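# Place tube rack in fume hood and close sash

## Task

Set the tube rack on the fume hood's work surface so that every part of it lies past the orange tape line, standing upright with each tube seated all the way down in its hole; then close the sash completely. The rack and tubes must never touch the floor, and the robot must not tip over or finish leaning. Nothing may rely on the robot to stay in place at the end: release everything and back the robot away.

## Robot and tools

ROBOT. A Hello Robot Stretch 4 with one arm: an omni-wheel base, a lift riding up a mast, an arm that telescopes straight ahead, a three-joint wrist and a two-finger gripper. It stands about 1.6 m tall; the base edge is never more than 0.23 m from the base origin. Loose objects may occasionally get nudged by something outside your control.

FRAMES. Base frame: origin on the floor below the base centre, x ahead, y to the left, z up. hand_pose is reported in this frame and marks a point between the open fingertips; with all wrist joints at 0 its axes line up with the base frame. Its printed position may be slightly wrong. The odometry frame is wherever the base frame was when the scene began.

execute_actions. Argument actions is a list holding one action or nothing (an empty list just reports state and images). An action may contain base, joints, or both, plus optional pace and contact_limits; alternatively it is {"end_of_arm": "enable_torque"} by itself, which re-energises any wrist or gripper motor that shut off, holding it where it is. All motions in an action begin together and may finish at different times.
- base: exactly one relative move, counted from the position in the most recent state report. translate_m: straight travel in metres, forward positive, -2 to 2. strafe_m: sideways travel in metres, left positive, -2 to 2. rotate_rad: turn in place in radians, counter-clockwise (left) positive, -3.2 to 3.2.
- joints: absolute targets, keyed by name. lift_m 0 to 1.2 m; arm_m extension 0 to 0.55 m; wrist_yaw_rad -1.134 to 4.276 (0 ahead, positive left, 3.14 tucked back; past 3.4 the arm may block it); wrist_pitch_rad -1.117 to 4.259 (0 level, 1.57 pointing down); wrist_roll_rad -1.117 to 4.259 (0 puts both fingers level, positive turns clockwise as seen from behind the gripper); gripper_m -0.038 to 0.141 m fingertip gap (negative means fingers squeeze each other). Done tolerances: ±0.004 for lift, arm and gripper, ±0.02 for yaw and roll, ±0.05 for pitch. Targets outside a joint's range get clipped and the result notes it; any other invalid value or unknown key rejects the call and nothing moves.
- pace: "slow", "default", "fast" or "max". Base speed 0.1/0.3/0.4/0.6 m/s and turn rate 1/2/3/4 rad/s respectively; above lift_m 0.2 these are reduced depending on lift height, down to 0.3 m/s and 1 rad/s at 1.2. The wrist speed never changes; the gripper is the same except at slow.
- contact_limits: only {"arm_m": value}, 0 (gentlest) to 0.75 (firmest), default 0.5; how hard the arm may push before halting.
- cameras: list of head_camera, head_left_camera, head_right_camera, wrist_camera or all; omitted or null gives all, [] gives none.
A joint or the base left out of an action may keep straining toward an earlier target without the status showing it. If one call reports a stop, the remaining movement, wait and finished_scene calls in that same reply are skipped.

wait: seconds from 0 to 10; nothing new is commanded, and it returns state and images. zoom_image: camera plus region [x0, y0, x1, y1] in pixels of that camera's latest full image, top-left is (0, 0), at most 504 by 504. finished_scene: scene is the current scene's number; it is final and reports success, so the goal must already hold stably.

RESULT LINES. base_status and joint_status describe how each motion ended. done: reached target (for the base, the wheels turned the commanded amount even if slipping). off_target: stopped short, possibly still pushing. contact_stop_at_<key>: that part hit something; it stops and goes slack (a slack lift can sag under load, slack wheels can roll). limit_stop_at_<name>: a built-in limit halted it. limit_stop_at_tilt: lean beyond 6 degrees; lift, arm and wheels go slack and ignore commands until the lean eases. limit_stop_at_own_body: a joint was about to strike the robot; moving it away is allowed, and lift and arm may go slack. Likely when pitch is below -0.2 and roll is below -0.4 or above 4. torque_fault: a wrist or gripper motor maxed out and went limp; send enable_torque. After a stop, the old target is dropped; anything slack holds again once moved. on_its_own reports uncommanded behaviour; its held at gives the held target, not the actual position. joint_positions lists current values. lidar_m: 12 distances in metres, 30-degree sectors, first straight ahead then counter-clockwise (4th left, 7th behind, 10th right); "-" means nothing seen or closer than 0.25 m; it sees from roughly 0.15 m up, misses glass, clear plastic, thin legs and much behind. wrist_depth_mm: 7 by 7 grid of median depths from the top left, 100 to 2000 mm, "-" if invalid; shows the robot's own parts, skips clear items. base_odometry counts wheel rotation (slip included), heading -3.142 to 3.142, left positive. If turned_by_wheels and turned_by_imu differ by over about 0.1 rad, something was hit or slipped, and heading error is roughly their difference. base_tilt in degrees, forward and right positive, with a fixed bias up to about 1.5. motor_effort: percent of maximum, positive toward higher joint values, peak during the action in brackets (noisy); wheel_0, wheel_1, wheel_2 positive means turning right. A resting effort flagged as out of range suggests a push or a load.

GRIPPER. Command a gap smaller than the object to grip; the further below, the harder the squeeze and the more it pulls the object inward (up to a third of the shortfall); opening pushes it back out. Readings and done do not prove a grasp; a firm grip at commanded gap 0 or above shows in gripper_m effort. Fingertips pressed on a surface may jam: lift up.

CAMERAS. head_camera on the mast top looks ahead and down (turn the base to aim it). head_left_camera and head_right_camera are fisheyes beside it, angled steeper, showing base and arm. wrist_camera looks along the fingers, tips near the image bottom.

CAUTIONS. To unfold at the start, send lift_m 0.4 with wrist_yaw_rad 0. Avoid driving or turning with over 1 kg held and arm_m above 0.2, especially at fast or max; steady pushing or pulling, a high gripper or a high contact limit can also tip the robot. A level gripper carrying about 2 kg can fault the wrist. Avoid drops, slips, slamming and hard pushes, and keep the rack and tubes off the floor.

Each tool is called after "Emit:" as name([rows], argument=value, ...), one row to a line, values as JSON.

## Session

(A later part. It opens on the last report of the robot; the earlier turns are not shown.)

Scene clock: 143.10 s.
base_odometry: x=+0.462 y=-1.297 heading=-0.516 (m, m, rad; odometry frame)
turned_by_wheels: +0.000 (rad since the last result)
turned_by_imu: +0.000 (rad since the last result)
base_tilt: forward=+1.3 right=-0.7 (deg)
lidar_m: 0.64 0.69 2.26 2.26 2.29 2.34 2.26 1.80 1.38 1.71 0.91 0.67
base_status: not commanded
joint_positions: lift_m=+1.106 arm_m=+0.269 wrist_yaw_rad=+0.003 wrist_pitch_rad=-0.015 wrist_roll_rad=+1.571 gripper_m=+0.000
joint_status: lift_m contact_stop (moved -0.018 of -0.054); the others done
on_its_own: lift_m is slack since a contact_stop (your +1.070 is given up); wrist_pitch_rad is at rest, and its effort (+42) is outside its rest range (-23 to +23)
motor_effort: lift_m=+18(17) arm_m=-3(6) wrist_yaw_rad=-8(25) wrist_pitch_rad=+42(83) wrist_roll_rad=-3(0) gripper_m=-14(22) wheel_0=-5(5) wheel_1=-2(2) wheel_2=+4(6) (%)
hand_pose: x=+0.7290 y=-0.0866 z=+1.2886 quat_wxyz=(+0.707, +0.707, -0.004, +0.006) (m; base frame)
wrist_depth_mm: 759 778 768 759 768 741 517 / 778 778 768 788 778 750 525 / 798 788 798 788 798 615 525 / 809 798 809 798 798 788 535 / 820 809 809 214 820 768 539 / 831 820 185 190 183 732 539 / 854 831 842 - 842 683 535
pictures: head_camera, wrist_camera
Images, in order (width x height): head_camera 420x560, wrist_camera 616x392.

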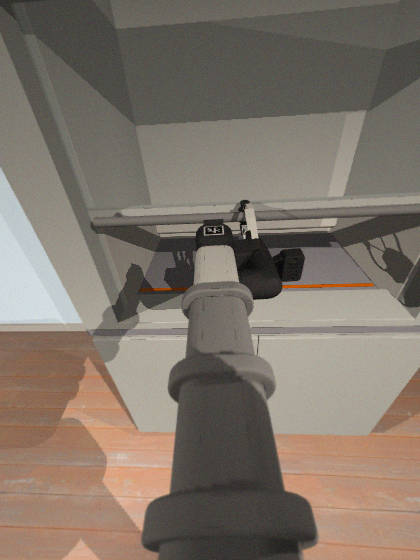

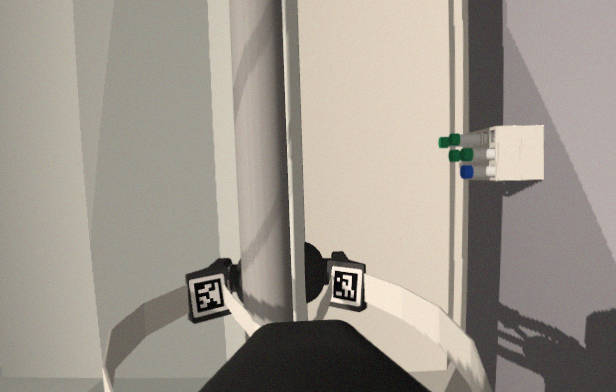

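Emit:
execute_actions([
  {"joints":{"lift_m":1.04}},
], cameras=["wrist_camera"])

Scene clock: 147.63 s.
base_odometry: x=+0.462 y=-1.297 heading=-0.516 (m, m, rad; odometry frame)
turned_by_wheels: +0.000 (rad since the last result)
turned_by_imu: +0.000 (rad since the last result)
base_tilt: forward=+1.3 right=-0.7 (deg)
lidar_m: 0.64 0.70 2.24 2.25 2.30 2.31 2.25 1.79 1.39 1.72 0.89 0.68
base_status: not commanded
joint_positions: lift_m=+1.085 arm_m=+0.270 wrist_yaw_rad=+0.002 wrist_pitch_rad=-0.013 wrist_roll_rad=+1.571 gripper_m=+0.000
joint_status: lift_m contact_stop (moved -0.021 of -0.066)
on_its_own: lift_m is slack since a contact_stop (your +1.040 is given up); wrist_pitch_rad is at rest, and its effort (+36) is outside its rest range (-23 to +23)
motor_effort: lift_m=+19(18) arm_m=-6(7) wrist_yaw_rad=-4(26) wrist_pitch_rad=+36(93) wrist_roll_rad=-1(2) gripper_m=-12(23) wheel_0=-4(5) wheel_1=-2(2) wheel_2=+3(6) (%)
hand_pose: x=+0.7294 y=-0.0870 z=+1.2669 quat_wxyz=(+0.707, +0.707, -0.004, +0.005) (m; base frame)
wrist_depth_mm: 768 768 768 750 759 691 477 / 778 778 768 778 778 707 488 / 788 788 778 788 788 574 500 / 809 798 798 798 798 668 496 / 809 820 820 213 820 732 500 / 820 820 185 190 184 676 500 / 831 842 831 - 831 640 500
pictures: wrist_camera
Images, in order (width x height): wrist_camera 616x392.

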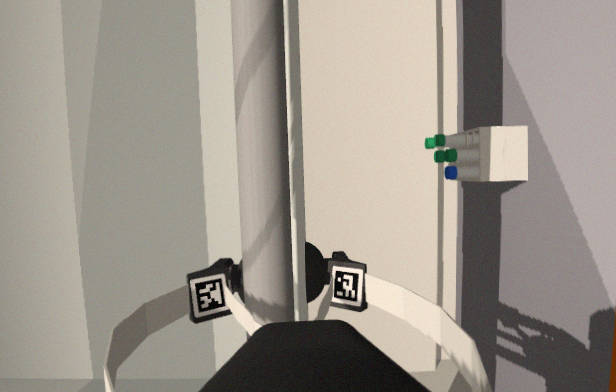

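Emit:
execute_actions([
  {"joints":{"lift_m":1.07},"pace":"slow"},
], cameras=[])

Emit:
execute_actions([
  {"joints":{"lift_m":1.05},"pace":"slow"},
], cameras=["wrist_camera"])

Scene clock: 151.40 s.
base_odometry: x=+0.462 y=-1.297 heading=-0.516 (m, m, rad; odometry frame)
turned_by_wheels: +0.000 (rad since the last result)
turned_by_imu: +0.000 (rad since the last result)
base_tilt: forward=+1.3 right=-0.7 (deg)
lidar_m: 0.65 0.68 2.25 2.28 2.30 2.33 2.24 1.77 1.39 1.73 0.93 0.67
base_status: not commanded
joint_positions: lift_m=+1.071 arm_m=+0.270 wrist_yaw_rad=+0.005 wrist_pitch_rad=-0.023 wrist_roll_rad=+1.571 gripper_m=+0.000
joint_status: all done
on_its_own: wrist_pitch_rad is at rest, and its effort (+65) is outside its rest range (-23 to +23)
motor_effort: lift_m=+3(19) arm_m=-5(5) wrist_yaw_rad=-13(13) wrist_pitch_rad=+65(63) wrist_roll_rad=-2(1) gripper_m=-15(16) wheel_0=-4(4) wheel_1=-3(2) wheel_2=+3(3) (%)
hand_pose: x=+0.7295 y=-0.0861 z=+1.2562 quat_wxyz=(+0.707, +0.707, -0.006, +0.010) (m; base frame)
wrist_depth_mm: 778 778 768 768 768 707 484 / 788 788 778 768 759 699 492 / 798 798 798 788 798 564 496 / 809 809 798 798 809 683 500 / 820 820 206 220 809 741 504 / 842 842 182 187 186 683 504 / 866 842 842 - 820 640 504
pictures: none
No camera images: the call's "cameras" was empty. Leave "cameras" out to get every camera's image.

Scene clock: 152.27 s.
base_odometry: x=+0.462 y=-1.297 heading=-0.516 (m, m, rad; odometry frame)
turned_by_wheels: +0.000 (rad since the last result)
turned_by_imu: +0.000 (rad since the last result)
base_tilt: forward=+1.3 right=-0.6 (deg)
lidar_m: 0.64 0.69 2.25 2.28 2.31 2.32 2.24 1.81 1.36 1.73 0.91 0.67
base_status: not commanded
joint_positions: lift_m=+1.068 arm_m=+0.270 wrist_yaw_rad=+0.003 wrist_pitch_rad=-0.016 wrist_roll_rad=+1.571 gripper_m=+0.000
joint_status: lift_m contact_stop (moved -0.003 of -0.021)
on_its_own: lift_m is slack since a contact_stop (your +1.050 is given up); wrist_pitch_rad is at rest, and its effort (+44) is outside its rest range (-23 to +23)
motor_effort: lift_m=+17(16) arm_m=-5(5) wrist_yaw_rad=-8(19) wrist_pitch_rad=+44(77) wrist_roll_rad=+1(1) gripper_m=-13(21) wheel_0=-3(4) wheel_1=-2(2) wheel_2=+3(3) (%)
hand_pose: x=+0.7293 y=-0.0866 z=+1.2514 quat_wxyz=(+0.707, +0.707, -0.005, +0.007) (m; base frame)
wrist_depth_mm: 768 778 759 759 778 668 466 / 788 778 778 778 778 683 469 / 798 798 788 788 788 569 477 / 809 809 798 788 798 647 484 / 820 820 820 214 820 707 484 / 842 820 183 191 186 661 484 / 842 831 842 - 831 621 484
pictures: wrist_camera
Images, in order (width x height): wrist_camera 616x392.

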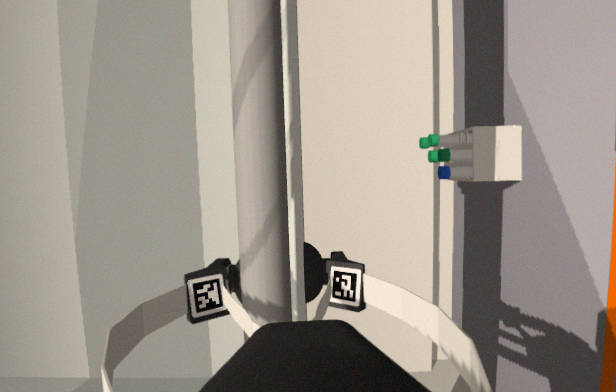

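Emit:
execute_actions([
  {"joints":{"lift_m":1.085,"gripper_m":0.07}},
], cameras=[])

Emit:
execute_actions([
  {"joints":{"arm_m":0.17}},
], cameras=[])

Emit:
execute_actions([
  {"joints":{"lift_m":1.2,"gripper_m":0.0,"wrist_roll_rad":0,"wrist_pitch_rad":0.15}},
], cameras=["wrist_camera"])

Emit:
execute_actions([
  {"joints":{"arm_m":0.255},"contact_limits":{"arm_m":0.1}},
], cameras=["wrist_camera","head_right_camera"])

Scene clock: 158.17 s.
base_odometry: x=+0.461 y=-1.296 heading=-0.516 (m, m, rad; odometry frame)
turned_by_wheels: +0.000 (rad since the last result)
turned_by_imu: +0.000 (rad since the last result)
base_tilt: forward=+1.2 right=-0.7 (deg)
lidar_m: 0.65 0.68 2.26 2.24 2.29 2.33 2.25 1.81 1.39 1.71 0.91 0.66
base_status: not commanded
joint_positions: lift_m=+1.085 arm_m=+0.269 wrist_yaw_rad=-0.004 wrist_pitch_rad=-0.001 wrist_roll_rad=+1.570 gripper_m=+0.070
joint_status: all done
motor_effort: lift_m=+23(23) arm_m=+2(5) wrist_yaw_rad=+12(12) wrist_pitch_rad=+2(29) wrist_roll_rad=+0(1) gripper_m=+1(11) wheel_0=+0(3) wheel_1=+0(2) wheel_2=-3(3) (%)
hand_pose: x=+0.7276 y=-0.0885 z=+1.2634 quat_wxyz=(+0.707, +0.707, -0.002, -0.001) (m; base frame)
wrist_depth_mm: 788 768 788 778 788 654 455 / 778 778 778 778 788 654 469 / 788 798 798 798 798 585 469 / 798 788 798 798 809 640 477 / 820 809 809 236 809 683 477 / 820 809 190 168 842 647 480 / 831 831 831 - 842 640 484
pictures: none
No camera images: the call's "cameras" was empty. Leave "cameras" out to get every camera's image.

Scene clock: 159.43 s.
base_odometry: x=+0.461 y=-1.296 heading=-0.516 (m, m, rad; odometry frame)
turned_by_wheels: +0.000 (rad since the last result)
turned_by_imu: +0.000 (rad since the last result)
base_tilt: forward=+1.3 right=-0.6 (deg)
lidar_m: 0.66 0.70 2.26 2.27 2.31 2.34 2.25 1.82 1.39 1.75 0.90 0.67
base_status: not commanded
joint_positions: lift_m=+1.085 arm_m=+0.171 wrist_yaw_rad=+0.000 wrist_pitch_rad=+0.002 wrist_roll_rad=+1.570 gripper_m=+0.070
joint_status: all done
motor_effort: lift_m=+23(23) arm_m=-5(8) wrist_yaw_rad=+2(11) wrist_pitch_rad=-8(15) wrist_roll_rad=+0(1) gripper_m=+0(2) wheel_0=+1(0) wheel_1=+0(0) wheel_2=-4(4) (%)
hand_pose: x=+0.6303 y=-0.0874 z=+1.2624 quat_wxyz=(+0.707, +0.707, +0.001, -0.001) (m; base frame)
wrist_depth_mm: 842 854 854 854 878 647 466 / 866 878 878 866 878 654 466 / 878 878 878 878 904 668 469 / 878 891 891 904 904 661 469 / 904 917 917 917 931 683 477 / 917 931 202 282 931 634 433 / 917 904 931 - 931 621 469
pictures: none
No camera images: the call's "cameras" was empty. Leave "cameras" out to get every camera's image.

Scene clock: 160.97 s.
base_odometry: x=+0.461 y=-1.296 heading=-0.516 (m, m, rad; odometry frame)
turned_by_wheels: +0.000 (rad since the last result)
turned_by_imu: +0.000 (rad since the last result)
base_tilt: forward=+1.3 right=-0.6 (deg)
lidar_m: 0.63 0.70 2.24 2.27 2.30 2.31 2.26 1.82 1.36 1.76 0.89 0.68
base_status: not commanded
joint_positions: lift_m=+1.200 arm_m=+0.171 wrist_yaw_rad=+0.000 wrist_pitch_rad=+0.152 wrist_roll_rad=+0.000 gripper_m=+0.000
joint_status: all done
motor_effort: lift_m=+25(26) arm_m=-5(5) wrist_yaw_rad=+1(1) wrist_pitch_rad=-7(5) wrist_roll_rad=+1(6) gripper_m=-2(6) wheel_0=+1(1) wheel_1=+0(0) wheel_2=-3(4) (%)
hand_pose: x=+0.6269 y=-0.0874 z=+1.3343 quat_wxyz=(+0.997, +0.000, +0.076, +0.000) (m; base frame)
wrist_depth_mm: 615 842 842 842 831 831 768 / 609 866 866 854 866 866 788 / 615 878 878 891 891 878 788 / 609 891 904 931 904 904 788 / 544 788 917 917 917 917 359 / 304 303 185 193 188 294 300 / 591 723 788 - 820 759 759
pictures: wrist_camera
Images, in order (width x height): wrist_camera 616x392.

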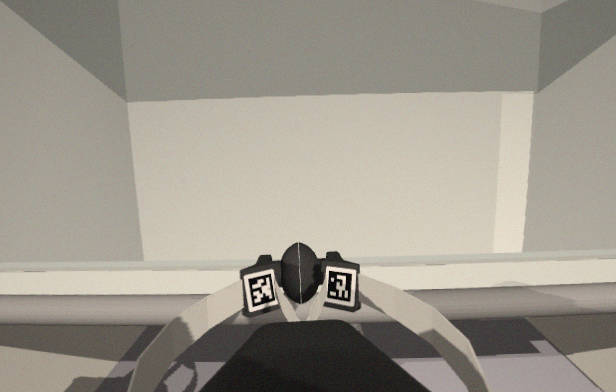

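Scene clock: 162.17 s.
base_odometry: x=+0.461 y=-1.296 heading=-0.516 (m, m, rad; odometry frame)
turned_by_wheels: +0.000 (rad since the last result)
turned_by_imu: +0.000 (rad since the last result)
base_tilt: forward=+1.3 right=-0.6 (deg)
lidar_m: 0.65 0.68 2.24 2.26 2.30 2.34 2.26 1.80 1.38 1.72 0.90 0.67
base_status: not commanded
joint_positions: lift_m=+1.200 arm_m=+0.254 wrist_yaw_rad=+0.000 wrist_pitch_rad=+0.152 wrist_roll_rad=+0.000 gripper_m=+0.000
joint_status: all done
motor_effort: lift_m=+25(25) arm_m=+5(4) wrist_yaw_rad=+0(0) wrist_pitch_rad=-7(7) wrist_roll_rad=+0(0) gripper_m=-5(3) wheel_0=+1(1) wheel_1=+0(0) wheel_2=-4(3) (%)
contact_limits: arm_m 0.1
hand_pose: x=+0.7102 y=-0.0874 z=+1.3342 quat_wxyz=(+0.997, +0.000, +0.076, +0.000) (m; base frame)
wrist_depth_mm: 603 768 768 768 768 759 750 / 609 768 778 788 768 788 768 / 603 809 809 809 809 788 788 / 609 820 842 831 820 831 788 / 603 842 854 831 854 842 798 / 270 268 186 193 187 260 258 / 222 213 217 - 216 210 211
pictures: head_right_camera, wrist_camera
Images, in order (width x height): head_right_camera 420x672, wrist_camera 616x392.

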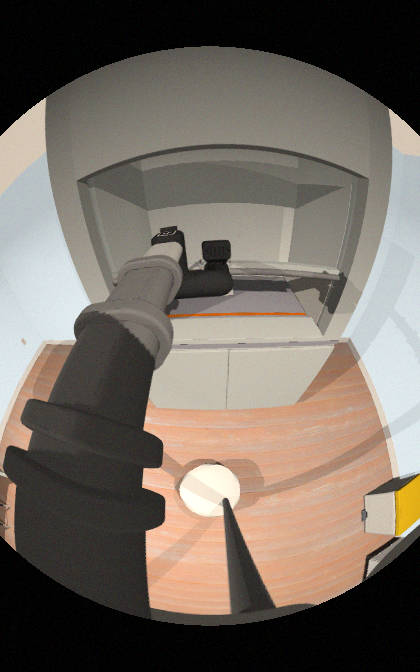

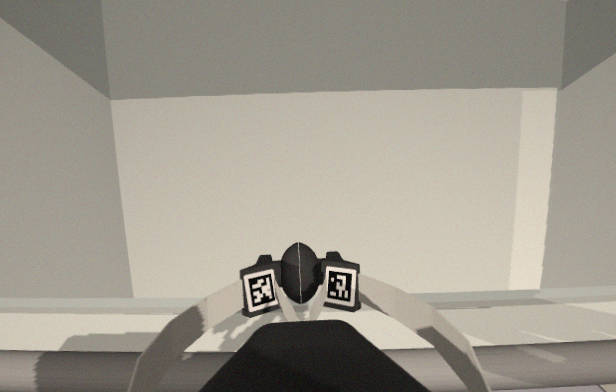

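Emit:
execute_actions([
  {"joints":{"lift_m":1.1},"pace":"slow"},
], cameras=["wrist_camera"])

Scene clock: 168.33 s.
base_odometry: x=+0.461 y=-1.296 heading=-0.516 (m, m, rad; odometry frame)
turned_by_wheels: +0.000 (rad since the last result)
turned_by_imu: +0.000 (rad since the last result)
base_tilt: forward=+1.3 right=-0.7 (deg)
lidar_m: 0.65 0.68 2.25 2.25 2.29 2.32 2.26 1.79 1.37 1.71 0.91 0.67
base_status: not commanded
joint_positions: lift_m=+1.134 arm_m=+0.254 wrist_yaw_rad=+0.002 wrist_pitch_rad=+0.131 wrist_roll_rad=+0.000 gripper_m=+0.000
joint_status: lift_m contact_stop (moved -0.065 of -0.100)
on_its_own: lift_m is slack since a contact_stop (your +1.100 is given up); wrist_pitch_rad is at rest, and its effort (+52) is outside its rest range (-23 to +23)
motor_effort: lift_m=+18(25) arm_m=+3(5) wrist_yaw_rad=-5(4) wrist_pitch_rad=+52(97) wrist_roll_rad=-1(1) gripper_m=-6(6) wheel_0=+1(1) wheel_1=+0(0) wheel_2=-3(3) (%)
hand_pose: x=+0.7115 y=-0.0870 z=+1.2749 quat_wxyz=(+0.998, +0.000, +0.066, +0.001) (m; base frame)
wrist_depth_mm: 609 778 778 768 778 759 768 / 597 788 788 798 778 778 768 / 609 809 820 809 798 788 798 / 597 820 831 809 831 831 798 / 544 759 842 219 842 266 260 / 209 208 186 195 186 201 200 / 559 206 691 - 683 676 715
pictures: wrist_camera
Images, in order (width x height): wrist_camera 616x392.

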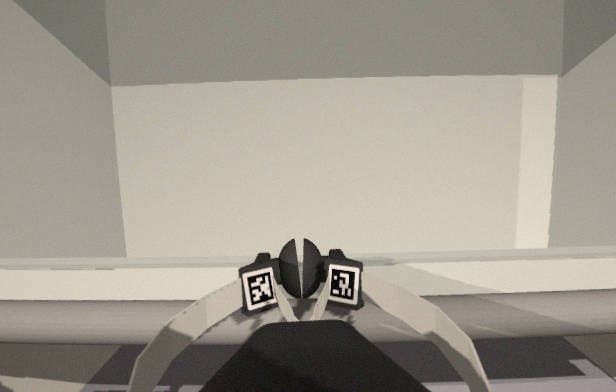

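Emit:
execute_actions([
  {"joints":{"lift_m":1.19,"arm_m":0.18}},
], cameras=[])

Emit:
execute_actions([
  {"joints":{"wrist_yaw_rad":1.75,"wrist_pitch_rad":-0.05}},
], cameras=[])

Emit:
execute_actions([
  {"joints":{"arm_m":0.46},"contact_limits":{"arm_m":0.1}},
])

Scene clock: 175.00 s.
base_odometry: x=+0.462 y=-1.297 heading=-0.515 (m, m, rad; odometry frame)
turned_by_wheels: +0.000 (rad since the last result)
turned_by_imu: +0.000 (rad since the last result)
base_tilt: forward=+1.2 right=-0.7 (deg)
lidar_m: 0.64 0.67 2.28 2.26 2.29 2.32 2.24 1.79 1.38 1.73 0.91 0.69
base_status: not commanded
joint_positions: lift_m=+1.190 arm_m=+0.181 wrist_yaw_rad=+0.000 wrist_pitch_rad=+0.152 wrist_roll_rad=+0.000 gripper_m=+0.000
joint_status: all done
motor_effort: lift_m=+25(26) arm_m=-5(8) wrist_yaw_rad=+0(9) wrist_pitch_rad=-6(34) wrist_roll_rad=-2(1) gripper_m=-5(9) wheel_0=+0(1) wheel_1=+0(0) wheel_2=+0(3) (%)
hand_pose: x=+0.6370 y=-0.0874 z=+1.3243 quat_wxyz=(+0.997, +0.000, +0.076, +0.000) (m; base frame)
wrist_depth_mm: 615 842 831 831 842 831 768 / 609 866 854 854 842 854 768 / 609 866 878 878 891 878 788 / 615 891 891 891 904 904 788 / 591 831 917 904 931 917 750 / 296 293 186 193 187 283 291 / 597 715 778 - 788 741 732
pictures: none
No camera images: the call's "cameras" was empty. Leave "cameras" out to get every camera's image.

Scene clock: 176.60 s.
base_odometry: x=+0.462 y=-1.297 heading=-0.515 (m, m, rad; odometry frame)
turned_by_wheels: +0.000 (rad since the last result)
turned_by_imu: +0.000 (rad since the last result)
base_tilt: forward=+1.3 right=-0.7 (deg)
lidar_m: 0.65 0.69 2.24 2.27 2.29 2.32 2.25 1.82 1.36 1.71 0.88 0.67
base_status: not commanded
joint_positions: lift_m=+1.190 arm_m=+0.181 wrist_yaw_rad=+1.750 wrist_pitch_rad=-0.048 wrist_roll_rad=+0.000 gripper_m=+0.000
joint_status: all done
motor_effort: lift_m=+25(25) arm_m=-4(5) wrist_yaw_rad=+1(7) wrist_pitch_rad=-10(8) wrist_roll_rad=-1(0) gripper_m=-3(4) wheel_0=+1(0) wheel_1=+0(0) wheel_2=+0(0) (%)
hand_pose: x=+0.3865 y=+0.2991 z=+1.3816 quat_wxyz=(+0.641, +0.018, -0.015, +0.767) (m; base frame)
wrist_depth_mm: - - - - - - - / - - - - - - - / - - - - - - - / - - - - - - - / - - - - - - - / - - 185 194 188 - - / - - - - - - -
pictures: none
No camera images: the call's "cameras" was empty. Leave "cameras" out to get every camera's image.

Scene clock: 178.57 s.
base_odometry: x=+0.462 y=-1.297 heading=-0.515 (m, m, rad; odometry frame)
turned_by_wheels: +0.000 (rad since the last result)
turned_by_imu: +0.000 (rad since the last result)
base_tilt: forward=+1.3 right=-0.6 (deg)
lidar_m: 0.65 0.68 2.23 2.28 2.31 2.34 2.25 1.79 1.36 1.76 0.91 0.68
base_status: not commanded
joint_positions: lift_m=+1.190 arm_m=+0.459 wrist_yaw_rad=+1.750 wrist_pitch_rad=-0.048 wrist_roll_rad=+0.000 gripper_m=+0.000
joint_status: all done
motor_effort: lift_m=+25(25) arm_m=+5(5) wrist_yaw_rad=+3(2) wrist_pitch_rad=-9(9) wrist_roll_rad=+2(1) gripper_m=-4(4) wheel_0=+1(0) wheel_1=+0(0) wheel_2=+0(0) (%)
contact_limits: arm_m 0.1
hand_pose: x=+0.6646 y=+0.2991 z=+1.3816 quat_wxyz=(+0.641, +0.018, -0.015, +0.767) (m; base frame)
wrist_depth_mm: - - - - 270 250 243 / - - - - 268 251 242 / - - - - 268 250 241 / - - - - 267 250 241 / - - - 271 266 255 240 / - - 185 193 187 258 240 / - - - - 262 246 241
pictures: head_camera, head_left_camera, head_right_camera, wrist_camera
Images, in order (width x height): head_camera 420x560, head_left_camera 420x672, head_right_camera 420x672, wrist_camera 616x392.

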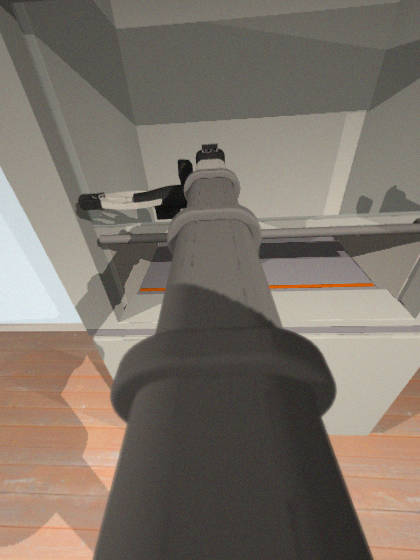

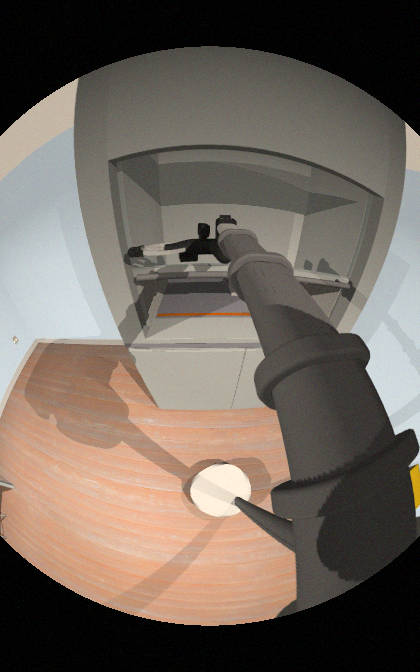

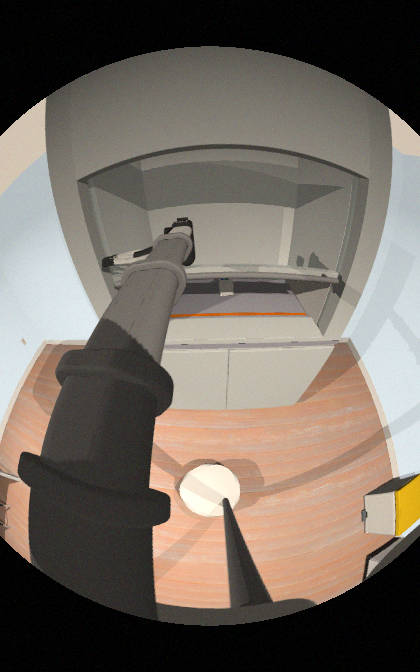

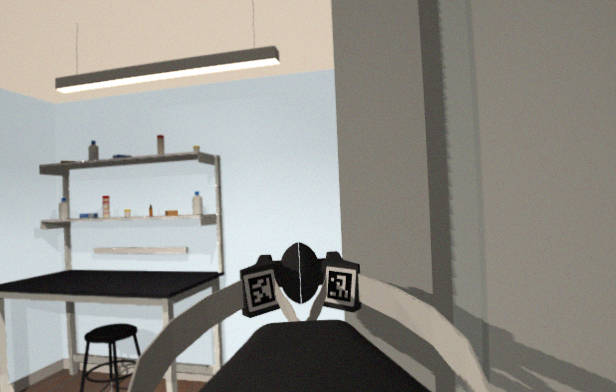

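Emit:
execute_actions([
  {"base":{"strafe_m":-0.1},"joints":{"lift_m":1.14,"arm_m":0.455}},
], cameras=[])

Emit:
execute_actions([
  {"joints":{"lift_m":1.0},"pace":"slow"},
], cameras=["head_camera","head_left_camera"])

Scene clock: 182.20 s.
base_odometry: x=+0.412 y=-1.383 heading=-0.515 (m, m, rad; odometry frame)
turned_by_wheels: +0.001 (rad since the last result)
turned_by_imu: +0.001 (rad since the last result)
base_tilt: forward=+1.2 right=-0.7 (deg)
lidar_m: 0.65 0.67 2.27 2.36 2.36 2.33 2.27 1.68 1.29 1.68 0.92 0.67
base_status: done
joint_positions: lift_m=+1.141 arm_m=+0.455 wrist_yaw_rad=+1.752 wrist_pitch_rad=-0.049 wrist_roll_rad=+0.000 gripper_m=+0.000
joint_status: all done
motor_effort: lift_m=+13(24) arm_m=-2(6) wrist_yaw_rad=-6(6) wrist_pitch_rad=-3(9) wrist_roll_rad=-1(1) gripper_m=-5(5) wheel_0=+8(9) wheel_1=+3(9) wheel_2=+0(0) (%)
hand_pose: x=+0.6603 y=+0.2992 z=+1.3331 quat_wxyz=(+0.640, +0.019, -0.016, +0.768) (m; base frame)
wrist_depth_mm: - - - - 364 342 327 / - - - - 366 340 329 / - - - - 364 338 329 / - - - - 362 338 329 / - - - - 359 340 325 / - - 185 193 189 336 325 / - - - - 270 248 324
pictures: none
No camera images: the call's "cameras" was empty. Leave "cameras" out to get every camera's image.

Scene clock: 183.07 s.
base_odometry: x=+0.412 y=-1.383 heading=-0.515 (m, m, rad; odometry frame)
turned_by_wheels: -0.001 (rad since the last result)
turned_by_imu: +0.001 (rad since the last result)
base_tilt: forward=+1.2 right=-0.7 (deg)
lidar_m: 0.64 0.70 2.24 2.33 2.39 2.33 2.26 1.66 1.29 1.69 0.90 0.65
base_status: not commanded
joint_positions: lift_m=+1.131 arm_m=+0.455 wrist_yaw_rad=+1.750 wrist_pitch_rad=-0.052 wrist_roll_rad=+0.000 gripper_m=+0.000
joint_status: lift_m contact_stop (moved -0.010 of -0.141)
on_its_own: lift_m is slack since a contact_stop (your +1.000 is given up)
motor_effort: lift_m=+20(21) arm_m=-2(2) wrist_yaw_rad=+0(10) wrist_pitch_rad=+5(25) wrist_roll_rad=+0(5) gripper_m=-3(4) wheel_0=+3(8) wheel_1=+2(3) wheel_2=-1(1) (%)
hand_pose: x=+0.6609 y=+0.2991 z=+1.3239 quat_wxyz=(+0.641, +0.020, -0.017, +0.767) (m; base frame)
wrist_depth_mm: - - - - 366 342 330 / - - - - 368 340 329 / - - - - 364 340 325 / - - - - 364 340 325 / - - - - 359 338 327 / - - 185 193 187 336 324 / - - - - 272 244 325
pictures: head_camera, head_left_camera
Images, in order (width x height): head_camera 420x560, head_left_camera 420x672.

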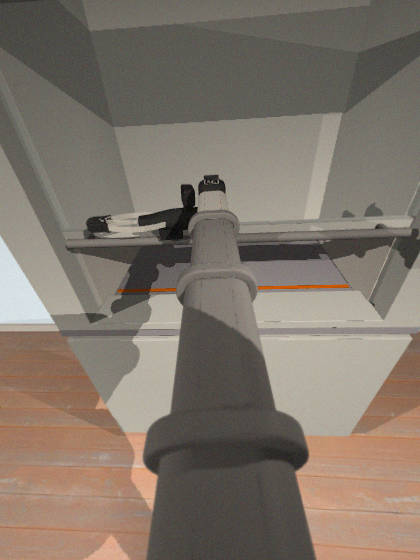

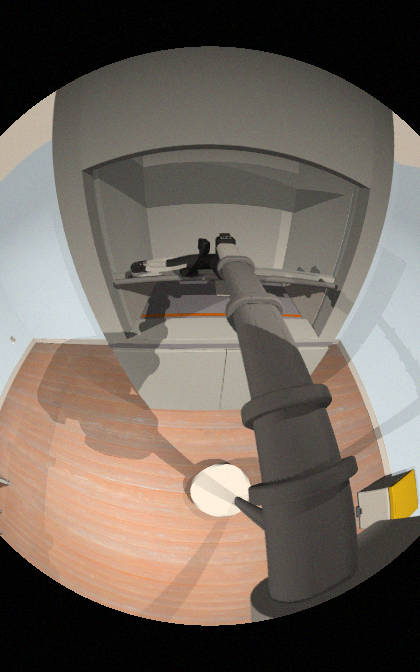

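Wrist is safe now. Try faster.

Emit:
execute_actions([
  {"joints":{"lift_m":0.92},"pace":"fast"},
], cameras=[])

Scene clock: 185.13 s.
base_odometry: x=+0.412 y=-1.383 heading=-0.515 (m, m, rad; odometry frame)
turned_by_wheels: +0.000 (rad since the last result)
turned_by_imu: +0.000 (rad since the last result)
base_tilt: forward=+1.2 right=-0.7 (deg)
lidar_m: 0.64 0.68 2.25 2.35 2.39 2.32 2.26 1.67 1.29 1.70 0.89 0.68
base_status: not commanded
joint_positions: lift_m=+1.120 arm_m=+0.455 wrist_yaw_rad=+1.750 wrist_pitch_rad=-0.052 wrist_roll_rad=+0.000 gripper_m=+0.000
joint_status: lift_m contact_stop (moved -0.010 of -0.211)
on_its_own: lift_m is slack since a contact_stop (your +0.920 is given up)
motor_effort: lift_m=+20(21) arm_m=-2(2) wrist_yaw_rad=+1(7) wrist_pitch_rad=+2(31) wrist_roll_rad=+3(5) gripper_m=-3(3) wheel_0=+3(3) wheel_1=+2(2) wheel_2=-1(1) (%)
hand_pose: x=+0.6610 y=+0.2991 z=+1.3135 quat_wxyz=(+0.641, +0.020, -0.017, +0.767) (m; base frame)
wrist_depth_mm: - - - - 366 340 330 / - - - - 366 340 329 / - - - - 364 342 327 / - - - - 362 338 325 / - - - - 359 338 327 / - - 186 194 188 336 327 / - - - - 271 244 324
pictures: none
No camera images: the call's "cameras" was empty. Leave "cameras" out to get every camera's image.

Emit:
execute_actions([
  {"joints":{"lift_m":1.12,"wrist_pitch_rad":0.15}},
], cameras=["head_camera"])

Scene clock: 188.43 s.
base_odometry: x=+0.412 y=-1.383 heading=-0.516 (m, m, rad; odometry frame)
turned_by_wheels: -0.001 (rad since the last result)
turned_by_imu: +0.009 (rad since the last result)
base_tilt: forward=+1.3 right=-0.7 (deg)
lidar_m: 0.63 0.70 2.29 2.33 2.42 2.31 2.26 1.65 1.29 1.67 0.92 0.67
base_status: not commanded
joint_positions: lift_m=+1.121 arm_m=+0.455 wrist_yaw_rad=+1.750 wrist_pitch_rad=+0.150 wrist_roll_rad=-0.001 gripper_m=+0.000
joint_status: all done
motor_effort: lift_m=+14(18) arm_m=-2(2) wrist_yaw_rad=+2(14) wrist_pitch_rad=-1(64) wrist_roll_rad=+4(5) gripper_m=-5(4) wheel_0=+1(3) wheel_1=-2(3) wheel_2=-4(4) (%)
hand_pose: x=+0.6615 y=+0.2963 z=+1.2558 quat_wxyz=(+0.639, -0.058, +0.048, +0.765) (m; base frame)
wrist_depth_mm: - - - - 322 306 291 / - - - - 330 312 301 / - - - - 338 317 304 / - - - - 347 324 315 / - - - - 353 332 322 / - - 186 193 187 226 330 / - - - - 287 165 338
pictures: head_camera
Images, in order (width x height): head_camera 420x560.

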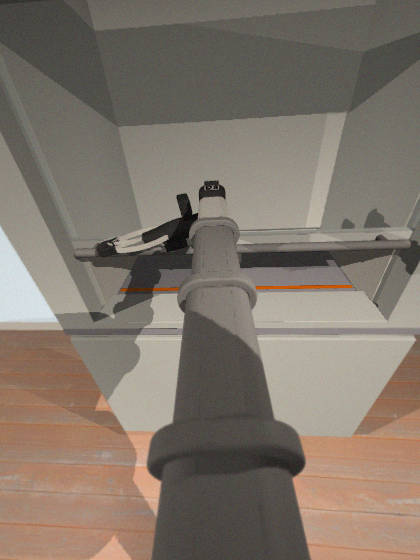

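Emit:
execute_actions([
  {"joints":{"wrist_pitch_rad":0.3}},
], cameras=["head_camera","wrist_camera"])

Scene clock: 190.57 s.
base_odometry: x=+0.412 y=-1.383 heading=-0.515 (m, m, rad; odometry frame)
turned_by_wheels: +0.001 (rad since the last result)
turned_by_imu: +0.007 (rad since the last result)
base_tilt: forward=+1.3 right=-0.7 (deg)
lidar_m: 0.63 0.70 2.29 2.35 2.41 2.32 2.24 1.64 1.30 1.68 0.85 0.65
base_status: not commanded
joint_positions: lift_m=+1.121 arm_m=+0.455 wrist_yaw_rad=+1.751 wrist_pitch_rad=+0.295 wrist_roll_rad=-0.001 gripper_m=+0.000
joint_status: all done
motor_effort: lift_m=+10(14) arm_m=-2(2) wrist_yaw_rad=-2(14) wrist_pitch_rad=+12(58) wrist_roll_rad=+4(6) gripper_m=-5(5) wheel_0=+6(6) wheel_1=+1(3) wheel_2=+0(4) (%)
hand_pose: x=+0.6628 y=+0.2872 z=+1.2151 quat_wxyz=(+0.634, -0.113, +0.094, +0.760) (m; base frame)
wrist_depth_mm: - - - - 303 300 276 / - - - - 315 306 286 / - - - - 329 314 298 / - - - - 343 322 312 / - - - - 273 259 327 / - - 185 193 178 186 342 / 1921 1708 1863 - 287 150 347
pictures: head_camera, wrist_camera
Images, in order (width x height): head_camera 420x560, wrist_camera 616x392.

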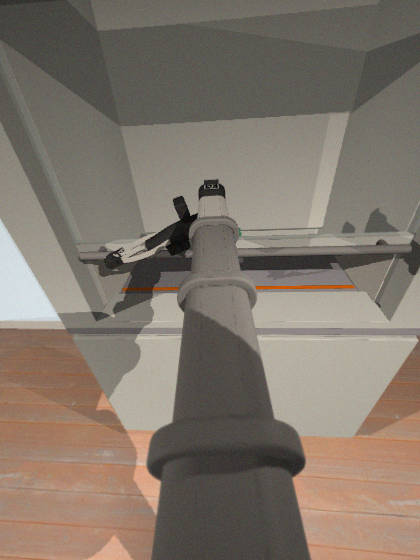

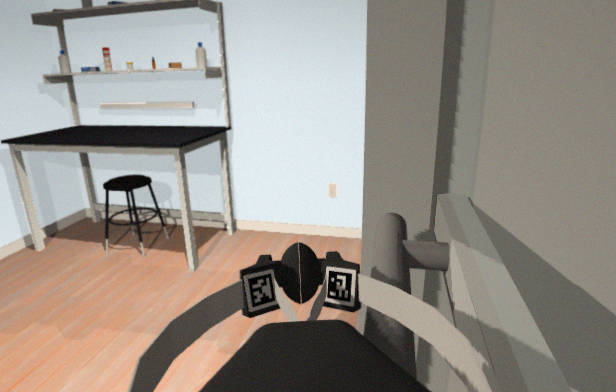

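Emit:
execute_actions([
  {"joints":{"wrist_pitch_rad":0.55}},
], cameras=["wrist_camera"])

Scene clock: 193.97 s.
base_odometry: x=+0.412 y=-1.384 heading=-0.516 (m, m, rad; odometry frame)
turned_by_wheels: -0.001 (rad since the last result)
turned_by_imu: +0.020 (rad since the last result)
base_tilt: forward=+1.3 right=-0.7 (deg)
lidar_m: 0.65 0.68 2.35 2.33 2.47 2.31 2.23 1.64 1.31 1.70 0.84 0.67
base_status: not commanded
joint_positions: lift_m=+1.121 arm_m=+0.455 wrist_yaw_rad=+1.757 wrist_pitch_rad=+0.546 wrist_roll_rad=-0.001 gripper_m=+0.000
joint_status: all done
on_its_own: wrist_yaw_rad is at rest, and its effort (-19) is outside its rest range (-13 to +13)
motor_effort: lift_m=+12(12) arm_m=-2(2) wrist_yaw_rad=-19(19) wrist_pitch_rad=+8(94) wrist_roll_rad=+5(17) gripper_m=-7(7) wheel_0=-1(5) wheel_1=+0(3) wheel_2=-5(7) (%)
hand_pose: x=+0.6666 y=+0.2584 z=+1.1490 quat_wxyz=(+0.615, -0.208, +0.172, +0.741) (m; base frame)
wrist_depth_mm: - - - - 285 277 254 / - - - - 306 294 271 / - - - - 325 303 293 / - - - - 263 243 315 / 1921 1983 1808 1863 208 195 334 / 1618 1618 188 189 165 179 156 / 1397 1397 1430 - 144 139 -
pictures: wrist_camera
Images, in order (width x height): wrist_camera 616x392.

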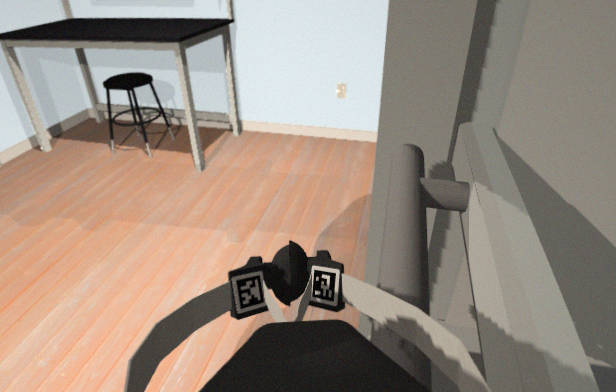

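Emit:
execute_actions([
  {"base":{"rotate_rad":-0.035},"joints":{"wrist_pitch_rad":-0.05,"lift_m":1.08,"wrist_yaw_rad":1.72},"pace":"slow"},
], cameras=["wrist_camera","head_camera"])

Emit:
execute_actions([
  {"joints":{"lift_m":1.0},"pace":"slow"},
], cameras=[])

Scene clock: 199.20 s.
base_odometry: x=+0.412 y=-1.384 heading=-0.550 (m, m, rad; odometry frame)
turned_by_wheels: -0.034 (rad since the last result)
turned_by_imu: -0.034 (rad since the last result)
base_tilt: forward=+1.3 right=-0.7 (deg)
lidar_m: 0.65 0.70 2.25 2.36 2.37 2.32 2.25 1.68 1.30 1.71 0.89 0.66
base_status: done
joint_positions: lift_m=+1.080 arm_m=+0.455 wrist_yaw_rad=+1.720 wrist_pitch_rad=-0.047 wrist_roll_rad=+0.000 gripper_m=+0.000
joint_status: all done
motor_effort: lift_m=+16(16) arm_m=-1(2) wrist_yaw_rad=+0(35) wrist_pitch_rad=-9(11) wrist_roll_rad=+1(3) gripper_m=-4(7) wheel_0=+1(10) wheel_1=+4(9) wheel_2=+3(5) (%)
hand_pose: x=+0.6697 y=+0.2980 z=+1.2723 quat_wxyz=(+0.652, +0.018, -0.016, +0.758) (m; base frame)
wrist_depth_mm: - - - - 357 332 324 / - - - - 355 332 324 / - - - - 353 334 324 / - - - - 353 330 322 / - - - - 353 334 324 / - - 186 193 187 330 322 / - - - - 349 324 320
pictures: head_camera, wrist_camera
Images, in order (width x height): head_camera 420x560, wrist_camera 616x392.

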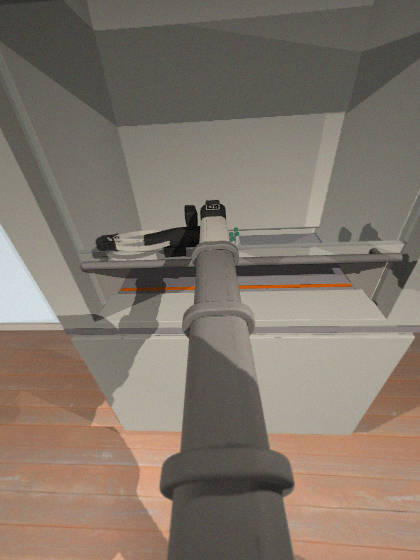

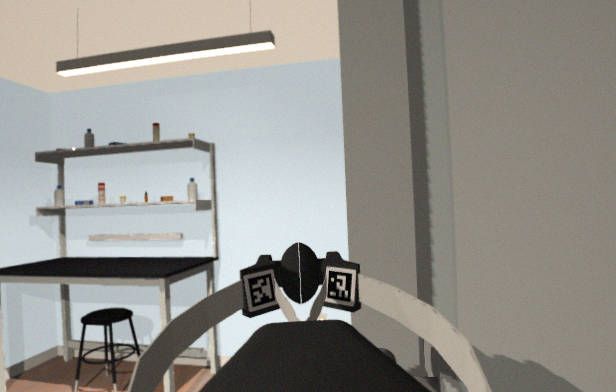

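Scene clock: 200.40 s.
base_odometry: x=+0.412 y=-1.384 heading=-0.550 (m, m, rad; odometry frame)
turned_by_wheels: +0.000 (rad since the last result)
turned_by_imu: +0.000 (rad since the last result)
base_tilt: forward=+1.3 right=-0.7 (deg)
lidar_m: 0.64 0.69 2.27 2.35 2.34 2.31 2.24 1.66 1.32 1.69 0.90 0.68
base_status: not commanded
joint_positions: lift_m=+1.039 arm_m=+0.455 wrist_yaw_rad=+1.720 wrist_pitch_rad=-0.050 wrist_roll_rad=+0.000 gripper_m=+0.000
joint_status: lift_m contact_stop (moved -0.041 of -0.080)
on_its_own: lift_m is slack since a contact_stop (your +1.000 is given up)
motor_effort: lift_m=+20(21) arm_m=-1(1) wrist_yaw_rad=+1(9) wrist_pitch_rad=-3(33) wrist_roll_rad=+0(7) gripper_m=-5(6) wheel_0=+1(2) wheel_1=+3(4) wheel_2=+2(3) (%)
hand_pose: x=+0.6697 y=+0.2979 z=+1.2317 quat_wxyz=(+0.652, +0.019, -0.016, +0.758) (m; base frame)
wrist_depth_mm: - - - - 359 334 324 / - - - - 357 334 325 / - - - - 355 336 324 / - - - - 355 332 322 / - - - - 353 332 322 / - - 186 193 188 327 322 / - - - - 268 237 319
pictures: none
No camera images: the call's "cameras" was empty. Leave "cameras" out to get every camera's image.

Emit:
execute_actions([
  {"joints":{"lift_m":0.95,"wrist_pitch_rad":0.1},"pace":"slow"},
], cameras=[])

Scene clock: 202.90 s.
base_odometry: x=+0.412 y=-1.383 heading=-0.551 (m, m, rad; odometry frame)
turned_by_wheels: +0.000 (rad since the last result)
turned_by_imu: +0.004 (rad since the last result)
base_tilt: forward=+1.3 right=-0.6 (deg)
lidar_m: 0.64 0.70 2.28 2.33 2.38 2.32 2.25 1.69 1.30 1.68 0.93 0.69
base_status: not commanded
joint_positions: lift_m=+1.037 arm_m=+0.455 wrist_yaw_rad=+1.720 wrist_pitch_rad=+0.038 wrist_roll_rad=-0.001 gripper_m=+0.000
joint_status: lift_m contact_stop (moved -0.003 of -0.089); wrist_pitch_rad contact_stop_at_lift_m (moved +0.088 of +0.150)
on_its_own: wrist_pitch_rad is held at +0.043, not at your +0.100, since a contact_stop; lift_m is slack since a contact_stop (your +0.950 is given up)
motor_effort: lift_m=+20(19) arm_m=-1(1) wrist_yaw_rad=+0(13) wrist_pitch_rad=+11(58) wrist_roll_rad=+4(10) gripper_m=-4(5) wheel_0=+2(3) wheel_1=+0(4) wheel_2=+0(3) (%)
hand_pose: x=+0.6696 y=+0.2981 z=+1.2039 quat_wxyz=(+0.652, -0.015, +0.012, +0.758) (m; base frame)
wrist_depth_mm: - - - - 336 317 307 / - - - - 342 320 310 / - - - - 343 322 312 / - - - - 347 325 317 / - - - - 349 332 317 / - - 185 194 188 325 322 / - - - - 349 192 325
pictures: none
No camera images: the call's "cameras" was empty. Leave "cameras" out to get every camera's image.

No. Pitch-only ratchet.

Emit:
execute_actions([
  {"joints":{"lift_m":1.037,"wrist_pitch_rad":0.22}},
], cameras=[])

Emit:
execute_actions([
  {"joints":{"wrist_pitch_rad":0.38}},
], cameras=[])

Emit:
execute_actions([
  {"base":{"rotate_rad":-0.02},"joints":{"wrist_pitch_rad":-0.05,"lift_m":0.985},"pace":"slow"},
], cameras=["head_camera"])

Scene clock: 206.70 s.
base_odometry: x=+0.412 y=-1.383 heading=-0.551 (m, m, rad; odometry frame)
turned_by_wheels: +0.000 (rad since the last result)
turned_by_imu: +0.010 (rad since the last result)
base_tilt: forward=+1.3 right=-0.7 (deg)
lidar_m: 0.62 0.70 2.31 2.32 2.38 2.30 2.26 1.67 1.29 1.70 0.90 0.66
base_status: not commanded
joint_positions: lift_m=+1.038 arm_m=+0.455 wrist_yaw_rad=+1.720 wrist_pitch_rad=+0.220 wrist_roll_rad=+0.000 gripper_m=+0.000
joint_status: all done
motor_effort: lift_m=+14(23) arm_m=-1(1) wrist_yaw_rad=+1(12) wrist_pitch_rad=-2(64) wrist_roll_rad=+0(11) gripper_m=-4(4) wheel_0=+1(3) wheel_1=-1(4) wheel_2=+0(4) (%)
hand_pose: x=+0.6707 y=+0.2914 z=+1.1528 quat_wxyz=(+0.648, -0.083, +0.071, +0.753) (m; base frame)
wrist_depth_mm: - - - - 301 290 278 / - - - - 314 298 287 / - - - - 324 310 296 / - - - - 340 317 306 / - - - - 317 319 319 / - - 185 193 188 204 327 / 1921 1756 1863 - 283 158 336
pictures: none
No camera images: the call's "cameras" was empty. Leave "cameras" out to get every camera's image.

Scene clock: 207.50 s.
base_odometry: x=+0.412 y=-1.383 heading=-0.550 (m, m, rad; odometry frame)
turned_by_wheels: +0.001 (rad since the last result)
turned_by_imu: +0.005 (rad since the last result)
base_tilt: forward=+1.3 right=-0.7 (deg)
lidar_m: 0.63 0.70 2.32 2.32 2.38 2.31 2.24 1.67 1.30 1.69 0.91 0.67
base_status: not commanded
joint_positions: lift_m=+1.038 arm_m=+0.455 wrist_yaw_rad=+1.721 wrist_pitch_rad=+0.375 wrist_roll_rad=-0.001 gripper_m=+0.000
joint_status: all done
motor_effort: lift_m=+9(14) arm_m=-1(1) wrist_yaw_rad=-2(13) wrist_pitch_rad=+12(52) wrist_roll_rad=+6(7) gripper_m=-6(4) wheel_0=+6(6) wheel_1=+4(4) wheel_2=+4(4) (%)
hand_pose: x=+0.6723 y=+0.2785 z=+1.1105 quat_wxyz=(+0.640, -0.142, +0.121, +0.745) (m; base frame)
wrist_depth_mm: - - - - 287 285 266 / - - - - 303 297 277 / - - - - 322 307 293 / - - - - 336 312 307 / - - - - 252 222 325 / 1808 1921 185 193 169 173 342 / 1576 1499 1537 - 247 142 143
pictures: none
No camera images: the call's "cameras" was empty. Leave "cameras" out to get every camera's image.

Scene clock: 208.80 s.
base_odometry: x=+0.412 y=-1.383 heading=-0.569 (m, m, rad; odometry frame)
turned_by_wheels: -0.020 (rad since the last result)
turned_by_imu: -0.020 (rad since the last result)
base_tilt: forward=+1.2 right=-0.6 (deg)
lidar_m: 0.65 0.71 2.27 2.32 2.37 2.31 2.25 1.71 1.30 1.69 0.93 0.69
base_status: done
joint_positions: lift_m=+0.986 arm_m=+0.455 wrist_yaw_rad=+1.721 wrist_pitch_rad=-0.055 wrist_roll_rad=+0.000 gripper_m=+0.000
joint_status: all done
motor_effort: lift_m=+5(15) arm_m=-1(1) wrist_yaw_rad=-2(4) wrist_pitch_rad=+13(17) wrist_roll_rad=+1(4) gripper_m=-5(5) wheel_0=+2(8) wheel_1=+2(7) wheel_2=+1(6) (%)
hand_pose: x=+0.6695 y=+0.2979 z=+1.1804 quat_wxyz=(+0.652, +0.021, -0.018, +0.758) (m; base frame)
wrist_depth_mm: - - - - 355 332 322 / - - - - 351 329 322 / - - - - 351 330 320 / - - - - 351 329 320 / - - - - 349 327 319 / - - 186 193 188 325 317 / - - - - 260 248 314
pictures: head_camera
Images, in order (width x height): head_camera 420x560.

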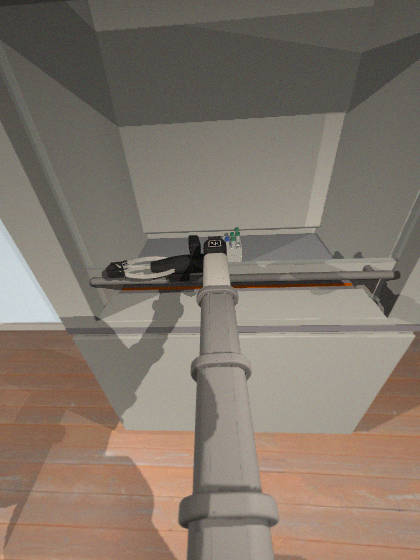

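Emit:
execute_actions([
  {"joints":{"wrist_pitch_rad":0.12}},
], cameras=[])

Emit:
execute_actions([
  {"joints":{"wrist_pitch_rad":0.3}},
], cameras=[])

Emit:
execute_actions([
  {"joints":{"wrist_pitch_rad":0.45}},
], cameras=[])

Emit:
execute_actions([
  {"base":{"rotate_rad":-0.025},"joints":{"wrist_pitch_rad":-0.05,"lift_m":0.93},"pace":"slow"},
], cameras=["head_camera"])

Emit:
execute_actions([
  {"joints":{"wrist_pitch_rad":0.12}},
], cameras=["head_camera","wrist_camera"])

Scene clock: 212.77 s.
base_odometry: x=+0.412 y=-1.383 heading=-0.570 (m, m, rad; odometry frame)
turned_by_wheels: +0.000 (rad since the last result)
turned_by_imu: +0.008 (rad since the last result)
base_tilt: forward=+1.3 right=-0.7 (deg)
lidar_m: 0.64 0.70 2.30 2.33 2.36 2.30 2.25 1.68 1.30 1.71 0.90 0.69
base_status: not commanded
joint_positions: lift_m=+0.986 arm_m=+0.455 wrist_yaw_rad=+1.720 wrist_pitch_rad=+0.120 wrist_roll_rad=-0.001 gripper_m=+0.000
joint_status: all done
motor_effort: lift_m=+14(14) arm_m=-1(1) wrist_yaw_rad=+2(12) wrist_pitch_rad=-2(63) wrist_roll_rad=+3(13) gripper_m=-5(3) wheel_0=-1(1) wheel_1=+0(2) wheel_2=-2(2) (%)
hand_pose: x=+0.6701 y=+0.2962 z=+1.1293 quat_wxyz=(+0.651, -0.046, +0.039, +0.756) (m; base frame)
wrist_depth_mm: - - - - 314 300 289 / - - - - 322 304 294 / - - - - 329 312 300 / - - - - 336 315 306 / - - - - 340 320 312 / - - 185 193 188 238 320 / - 1921 - - 281 169 324
pictures: none
No camera images: the call's "cameras" was empty. Leave "cameras" out to get every camera's image.

Scene clock: 213.60 s.
base_odometry: x=+0.412 y=-1.383 heading=-0.570 (m, m, rad; odometry frame)
turned_by_wheels: +0.000 (rad since the last result)
turned_by_imu: +0.009 (rad since the last result)
base_tilt: forward=+1.3 right=-0.6 (deg)
lidar_m: 0.67 0.72 2.34 2.33 2.37 2.30 2.25 1.68 1.31 1.71 0.90 0.68
base_status: not commanded
joint_positions: lift_m=+0.986 arm_m=+0.455 wrist_yaw_rad=+1.720 wrist_pitch_rad=+0.298 wrist_roll_rad=-0.001 gripper_m=+0.000
joint_status: all done
motor_effort: lift_m=+12(14) arm_m=-2(1) wrist_yaw_rad=+1(16) wrist_pitch_rad=+5(59) wrist_roll_rad=+3(12) gripper_m=-4(4) wheel_0=+2(3) wheel_1=-2(3) wheel_2=+0(3) (%)
hand_pose: x=+0.6716 y=+0.2857 z=+1.0793 quat_wxyz=(+0.645, -0.113, +0.096, +0.750) (m; base frame)
wrist_depth_mm: - - - - 287 289 266 / - - - - 300 300 277 / - - - - 314 300 289 / - - - - 334 310 301 / - - - - 270 247 315 / - - 186 193 178 186 327 / 1661 1537 1618 - 167 153 151
pictures: none
No camera images: the call's "cameras" was empty. Leave "cameras" out to get every camera's image.

Scene clock: 214.37 s.
base_odometry: x=+0.412 y=-1.383 heading=-0.569 (m, m, rad; odometry frame)
turned_by_wheels: +0.001 (rad since the last result)
turned_by_imu: +0.005 (rad since the last result)
base_tilt: forward=+1.3 right=-0.6 (deg)
lidar_m: 0.67 0.72 2.34 2.33 2.39 2.29 2.24 1.68 1.31 1.70 0.90 0.68
base_status: not commanded
joint_positions: lift_m=+0.986 arm_m=+0.455 wrist_yaw_rad=+1.723 wrist_pitch_rad=+0.437 wrist_roll_rad=-0.003 gripper_m=+0.000
joint_status: all done
on_its_own: wrist_pitch_rad is at rest, and its effort (+37) is outside its rest range (-23 to +23)
motor_effort: lift_m=+9(12) arm_m=-1(1) wrist_yaw_rad=-9(15) wrist_pitch_rad=+37(55) wrist_roll_rad=+10(13) gripper_m=-3(4) wheel_0=+5(5) wheel_1=+2(2) wheel_2=+3(4) (%)
hand_pose: x=+0.6728 y=+0.2717 z=+1.0422 quat_wxyz=(+0.635, -0.165, +0.140, +0.741) (m; base frame)
wrist_depth_mm: - - - - 279 276 255 / - - - - 298 290 270 / - - - - 314 310 286 / - - - - 324 298 306 / - - - - 237 211 322 / 1661 1661 186 193 169 171 254 / 1397 1336 1397 - 152 142 -
pictures: none
No camera images: the call's "cameras" was empty. Leave "cameras" out to get every camera's image.

Scene clock: 215.70 s.
base_odometry: x=+0.412 y=-1.383 heading=-0.593 (m, m, rad; odometry frame)
turned_by_wheels: -0.025 (rad since the last result)
turned_by_imu: -0.024 (rad since the last result)
base_tilt: forward=+1.2 right=-0.6 (deg)
lidar_m: 0.66 0.70 2.30 2.35 2.33 2.30 2.25 1.71 1.31 1.71 0.92 0.69
base_status: done
joint_positions: lift_m=+0.931 arm_m=+0.455 wrist_yaw_rad=+1.721 wrist_pitch_rad=-0.055 wrist_roll_rad=+0.000 gripper_m=+0.000
joint_status: all done
motor_effort: lift_m=+5(14) arm_m=-1(1) wrist_yaw_rad=-2(10) wrist_pitch_rad=+12(32) wrist_roll_rad=+0(11) gripper_m=-3(4) wheel_0=+3(9) wheel_1=+3(7) wheel_2=+1(8) (%)
hand_pose: x=+0.6694 y=+0.2979 z=+1.1252 quat_wxyz=(+0.652, +0.021, -0.018, +0.758) (m; base frame)
wrist_depth_mm: - - - - 351 327 319 / - - - - 347 329 317 / - - - - 343 325 315 / - - - - 345 325 315 / - - - - 343 324 312 / - - 185 194 188 320 310 / - - - - 258 238 312
pictures: head_camera
Images, in order (width x height): head_camera 420x560.

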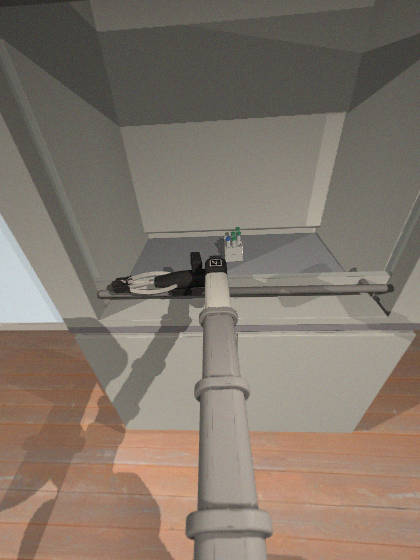

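Scene clock: 216.50 s.
base_odometry: x=+0.412 y=-1.383 heading=-0.594 (m, m, rad; odometry frame)
turned_by_wheels: +0.000 (rad since the last result)
turned_by_imu: +0.008 (rad since the last result)
base_tilt: forward=+1.3 right=-0.7 (deg)
lidar_m: 0.66 0.70 2.28 2.28 2.37 2.27 2.22 1.71 1.33 1.71 0.93 0.68
base_status: not commanded
joint_positions: lift_m=+0.931 arm_m=+0.455 wrist_yaw_rad=+1.720 wrist_pitch_rad=+0.120 wrist_roll_rad=-0.001 gripper_m=+0.000
joint_status: all done
motor_effort: lift_m=+14(14) arm_m=-1(1) wrist_yaw_rad=+1(13) wrist_pitch_rad=-1(62) wrist_roll_rad=+1(13) gripper_m=-5(5) wheel_0=+1(3) wheel_1=+2(3) wheel_2=-2(2) (%)
hand_pose: x=+0.6701 y=+0.2962 z=+1.0743 quat_wxyz=(+0.651, -0.046, +0.039, +0.756) (m; base frame)
wrist_depth_mm: - - - - 307 294 283 / - - - - 315 298 290 / - - - - 322 306 296 / - - - - 332 314 300 / - - - - 338 317 307 / - - 185 193 188 236 314 / - 1808 1983 - 205 173 319
pictures: head_camera, wrist_camera
Images, in order (width x height): head_camera 420x560, wrist_camera 616x392.

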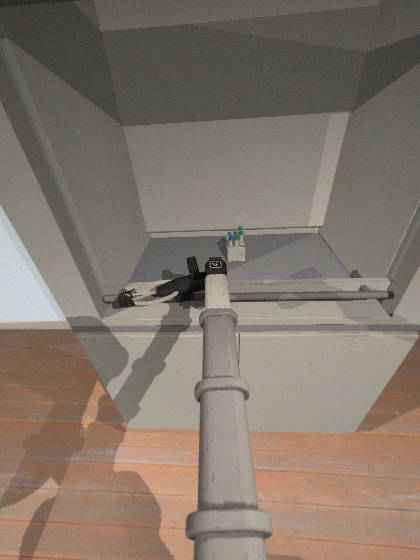

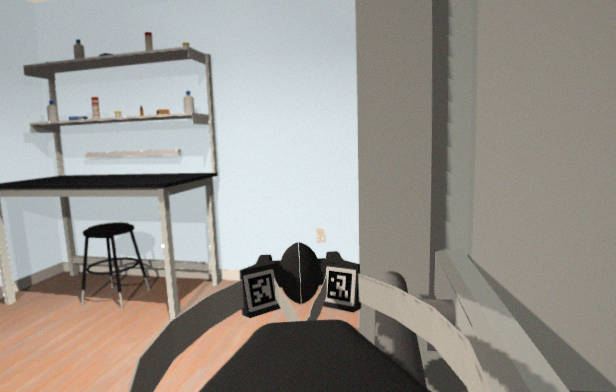

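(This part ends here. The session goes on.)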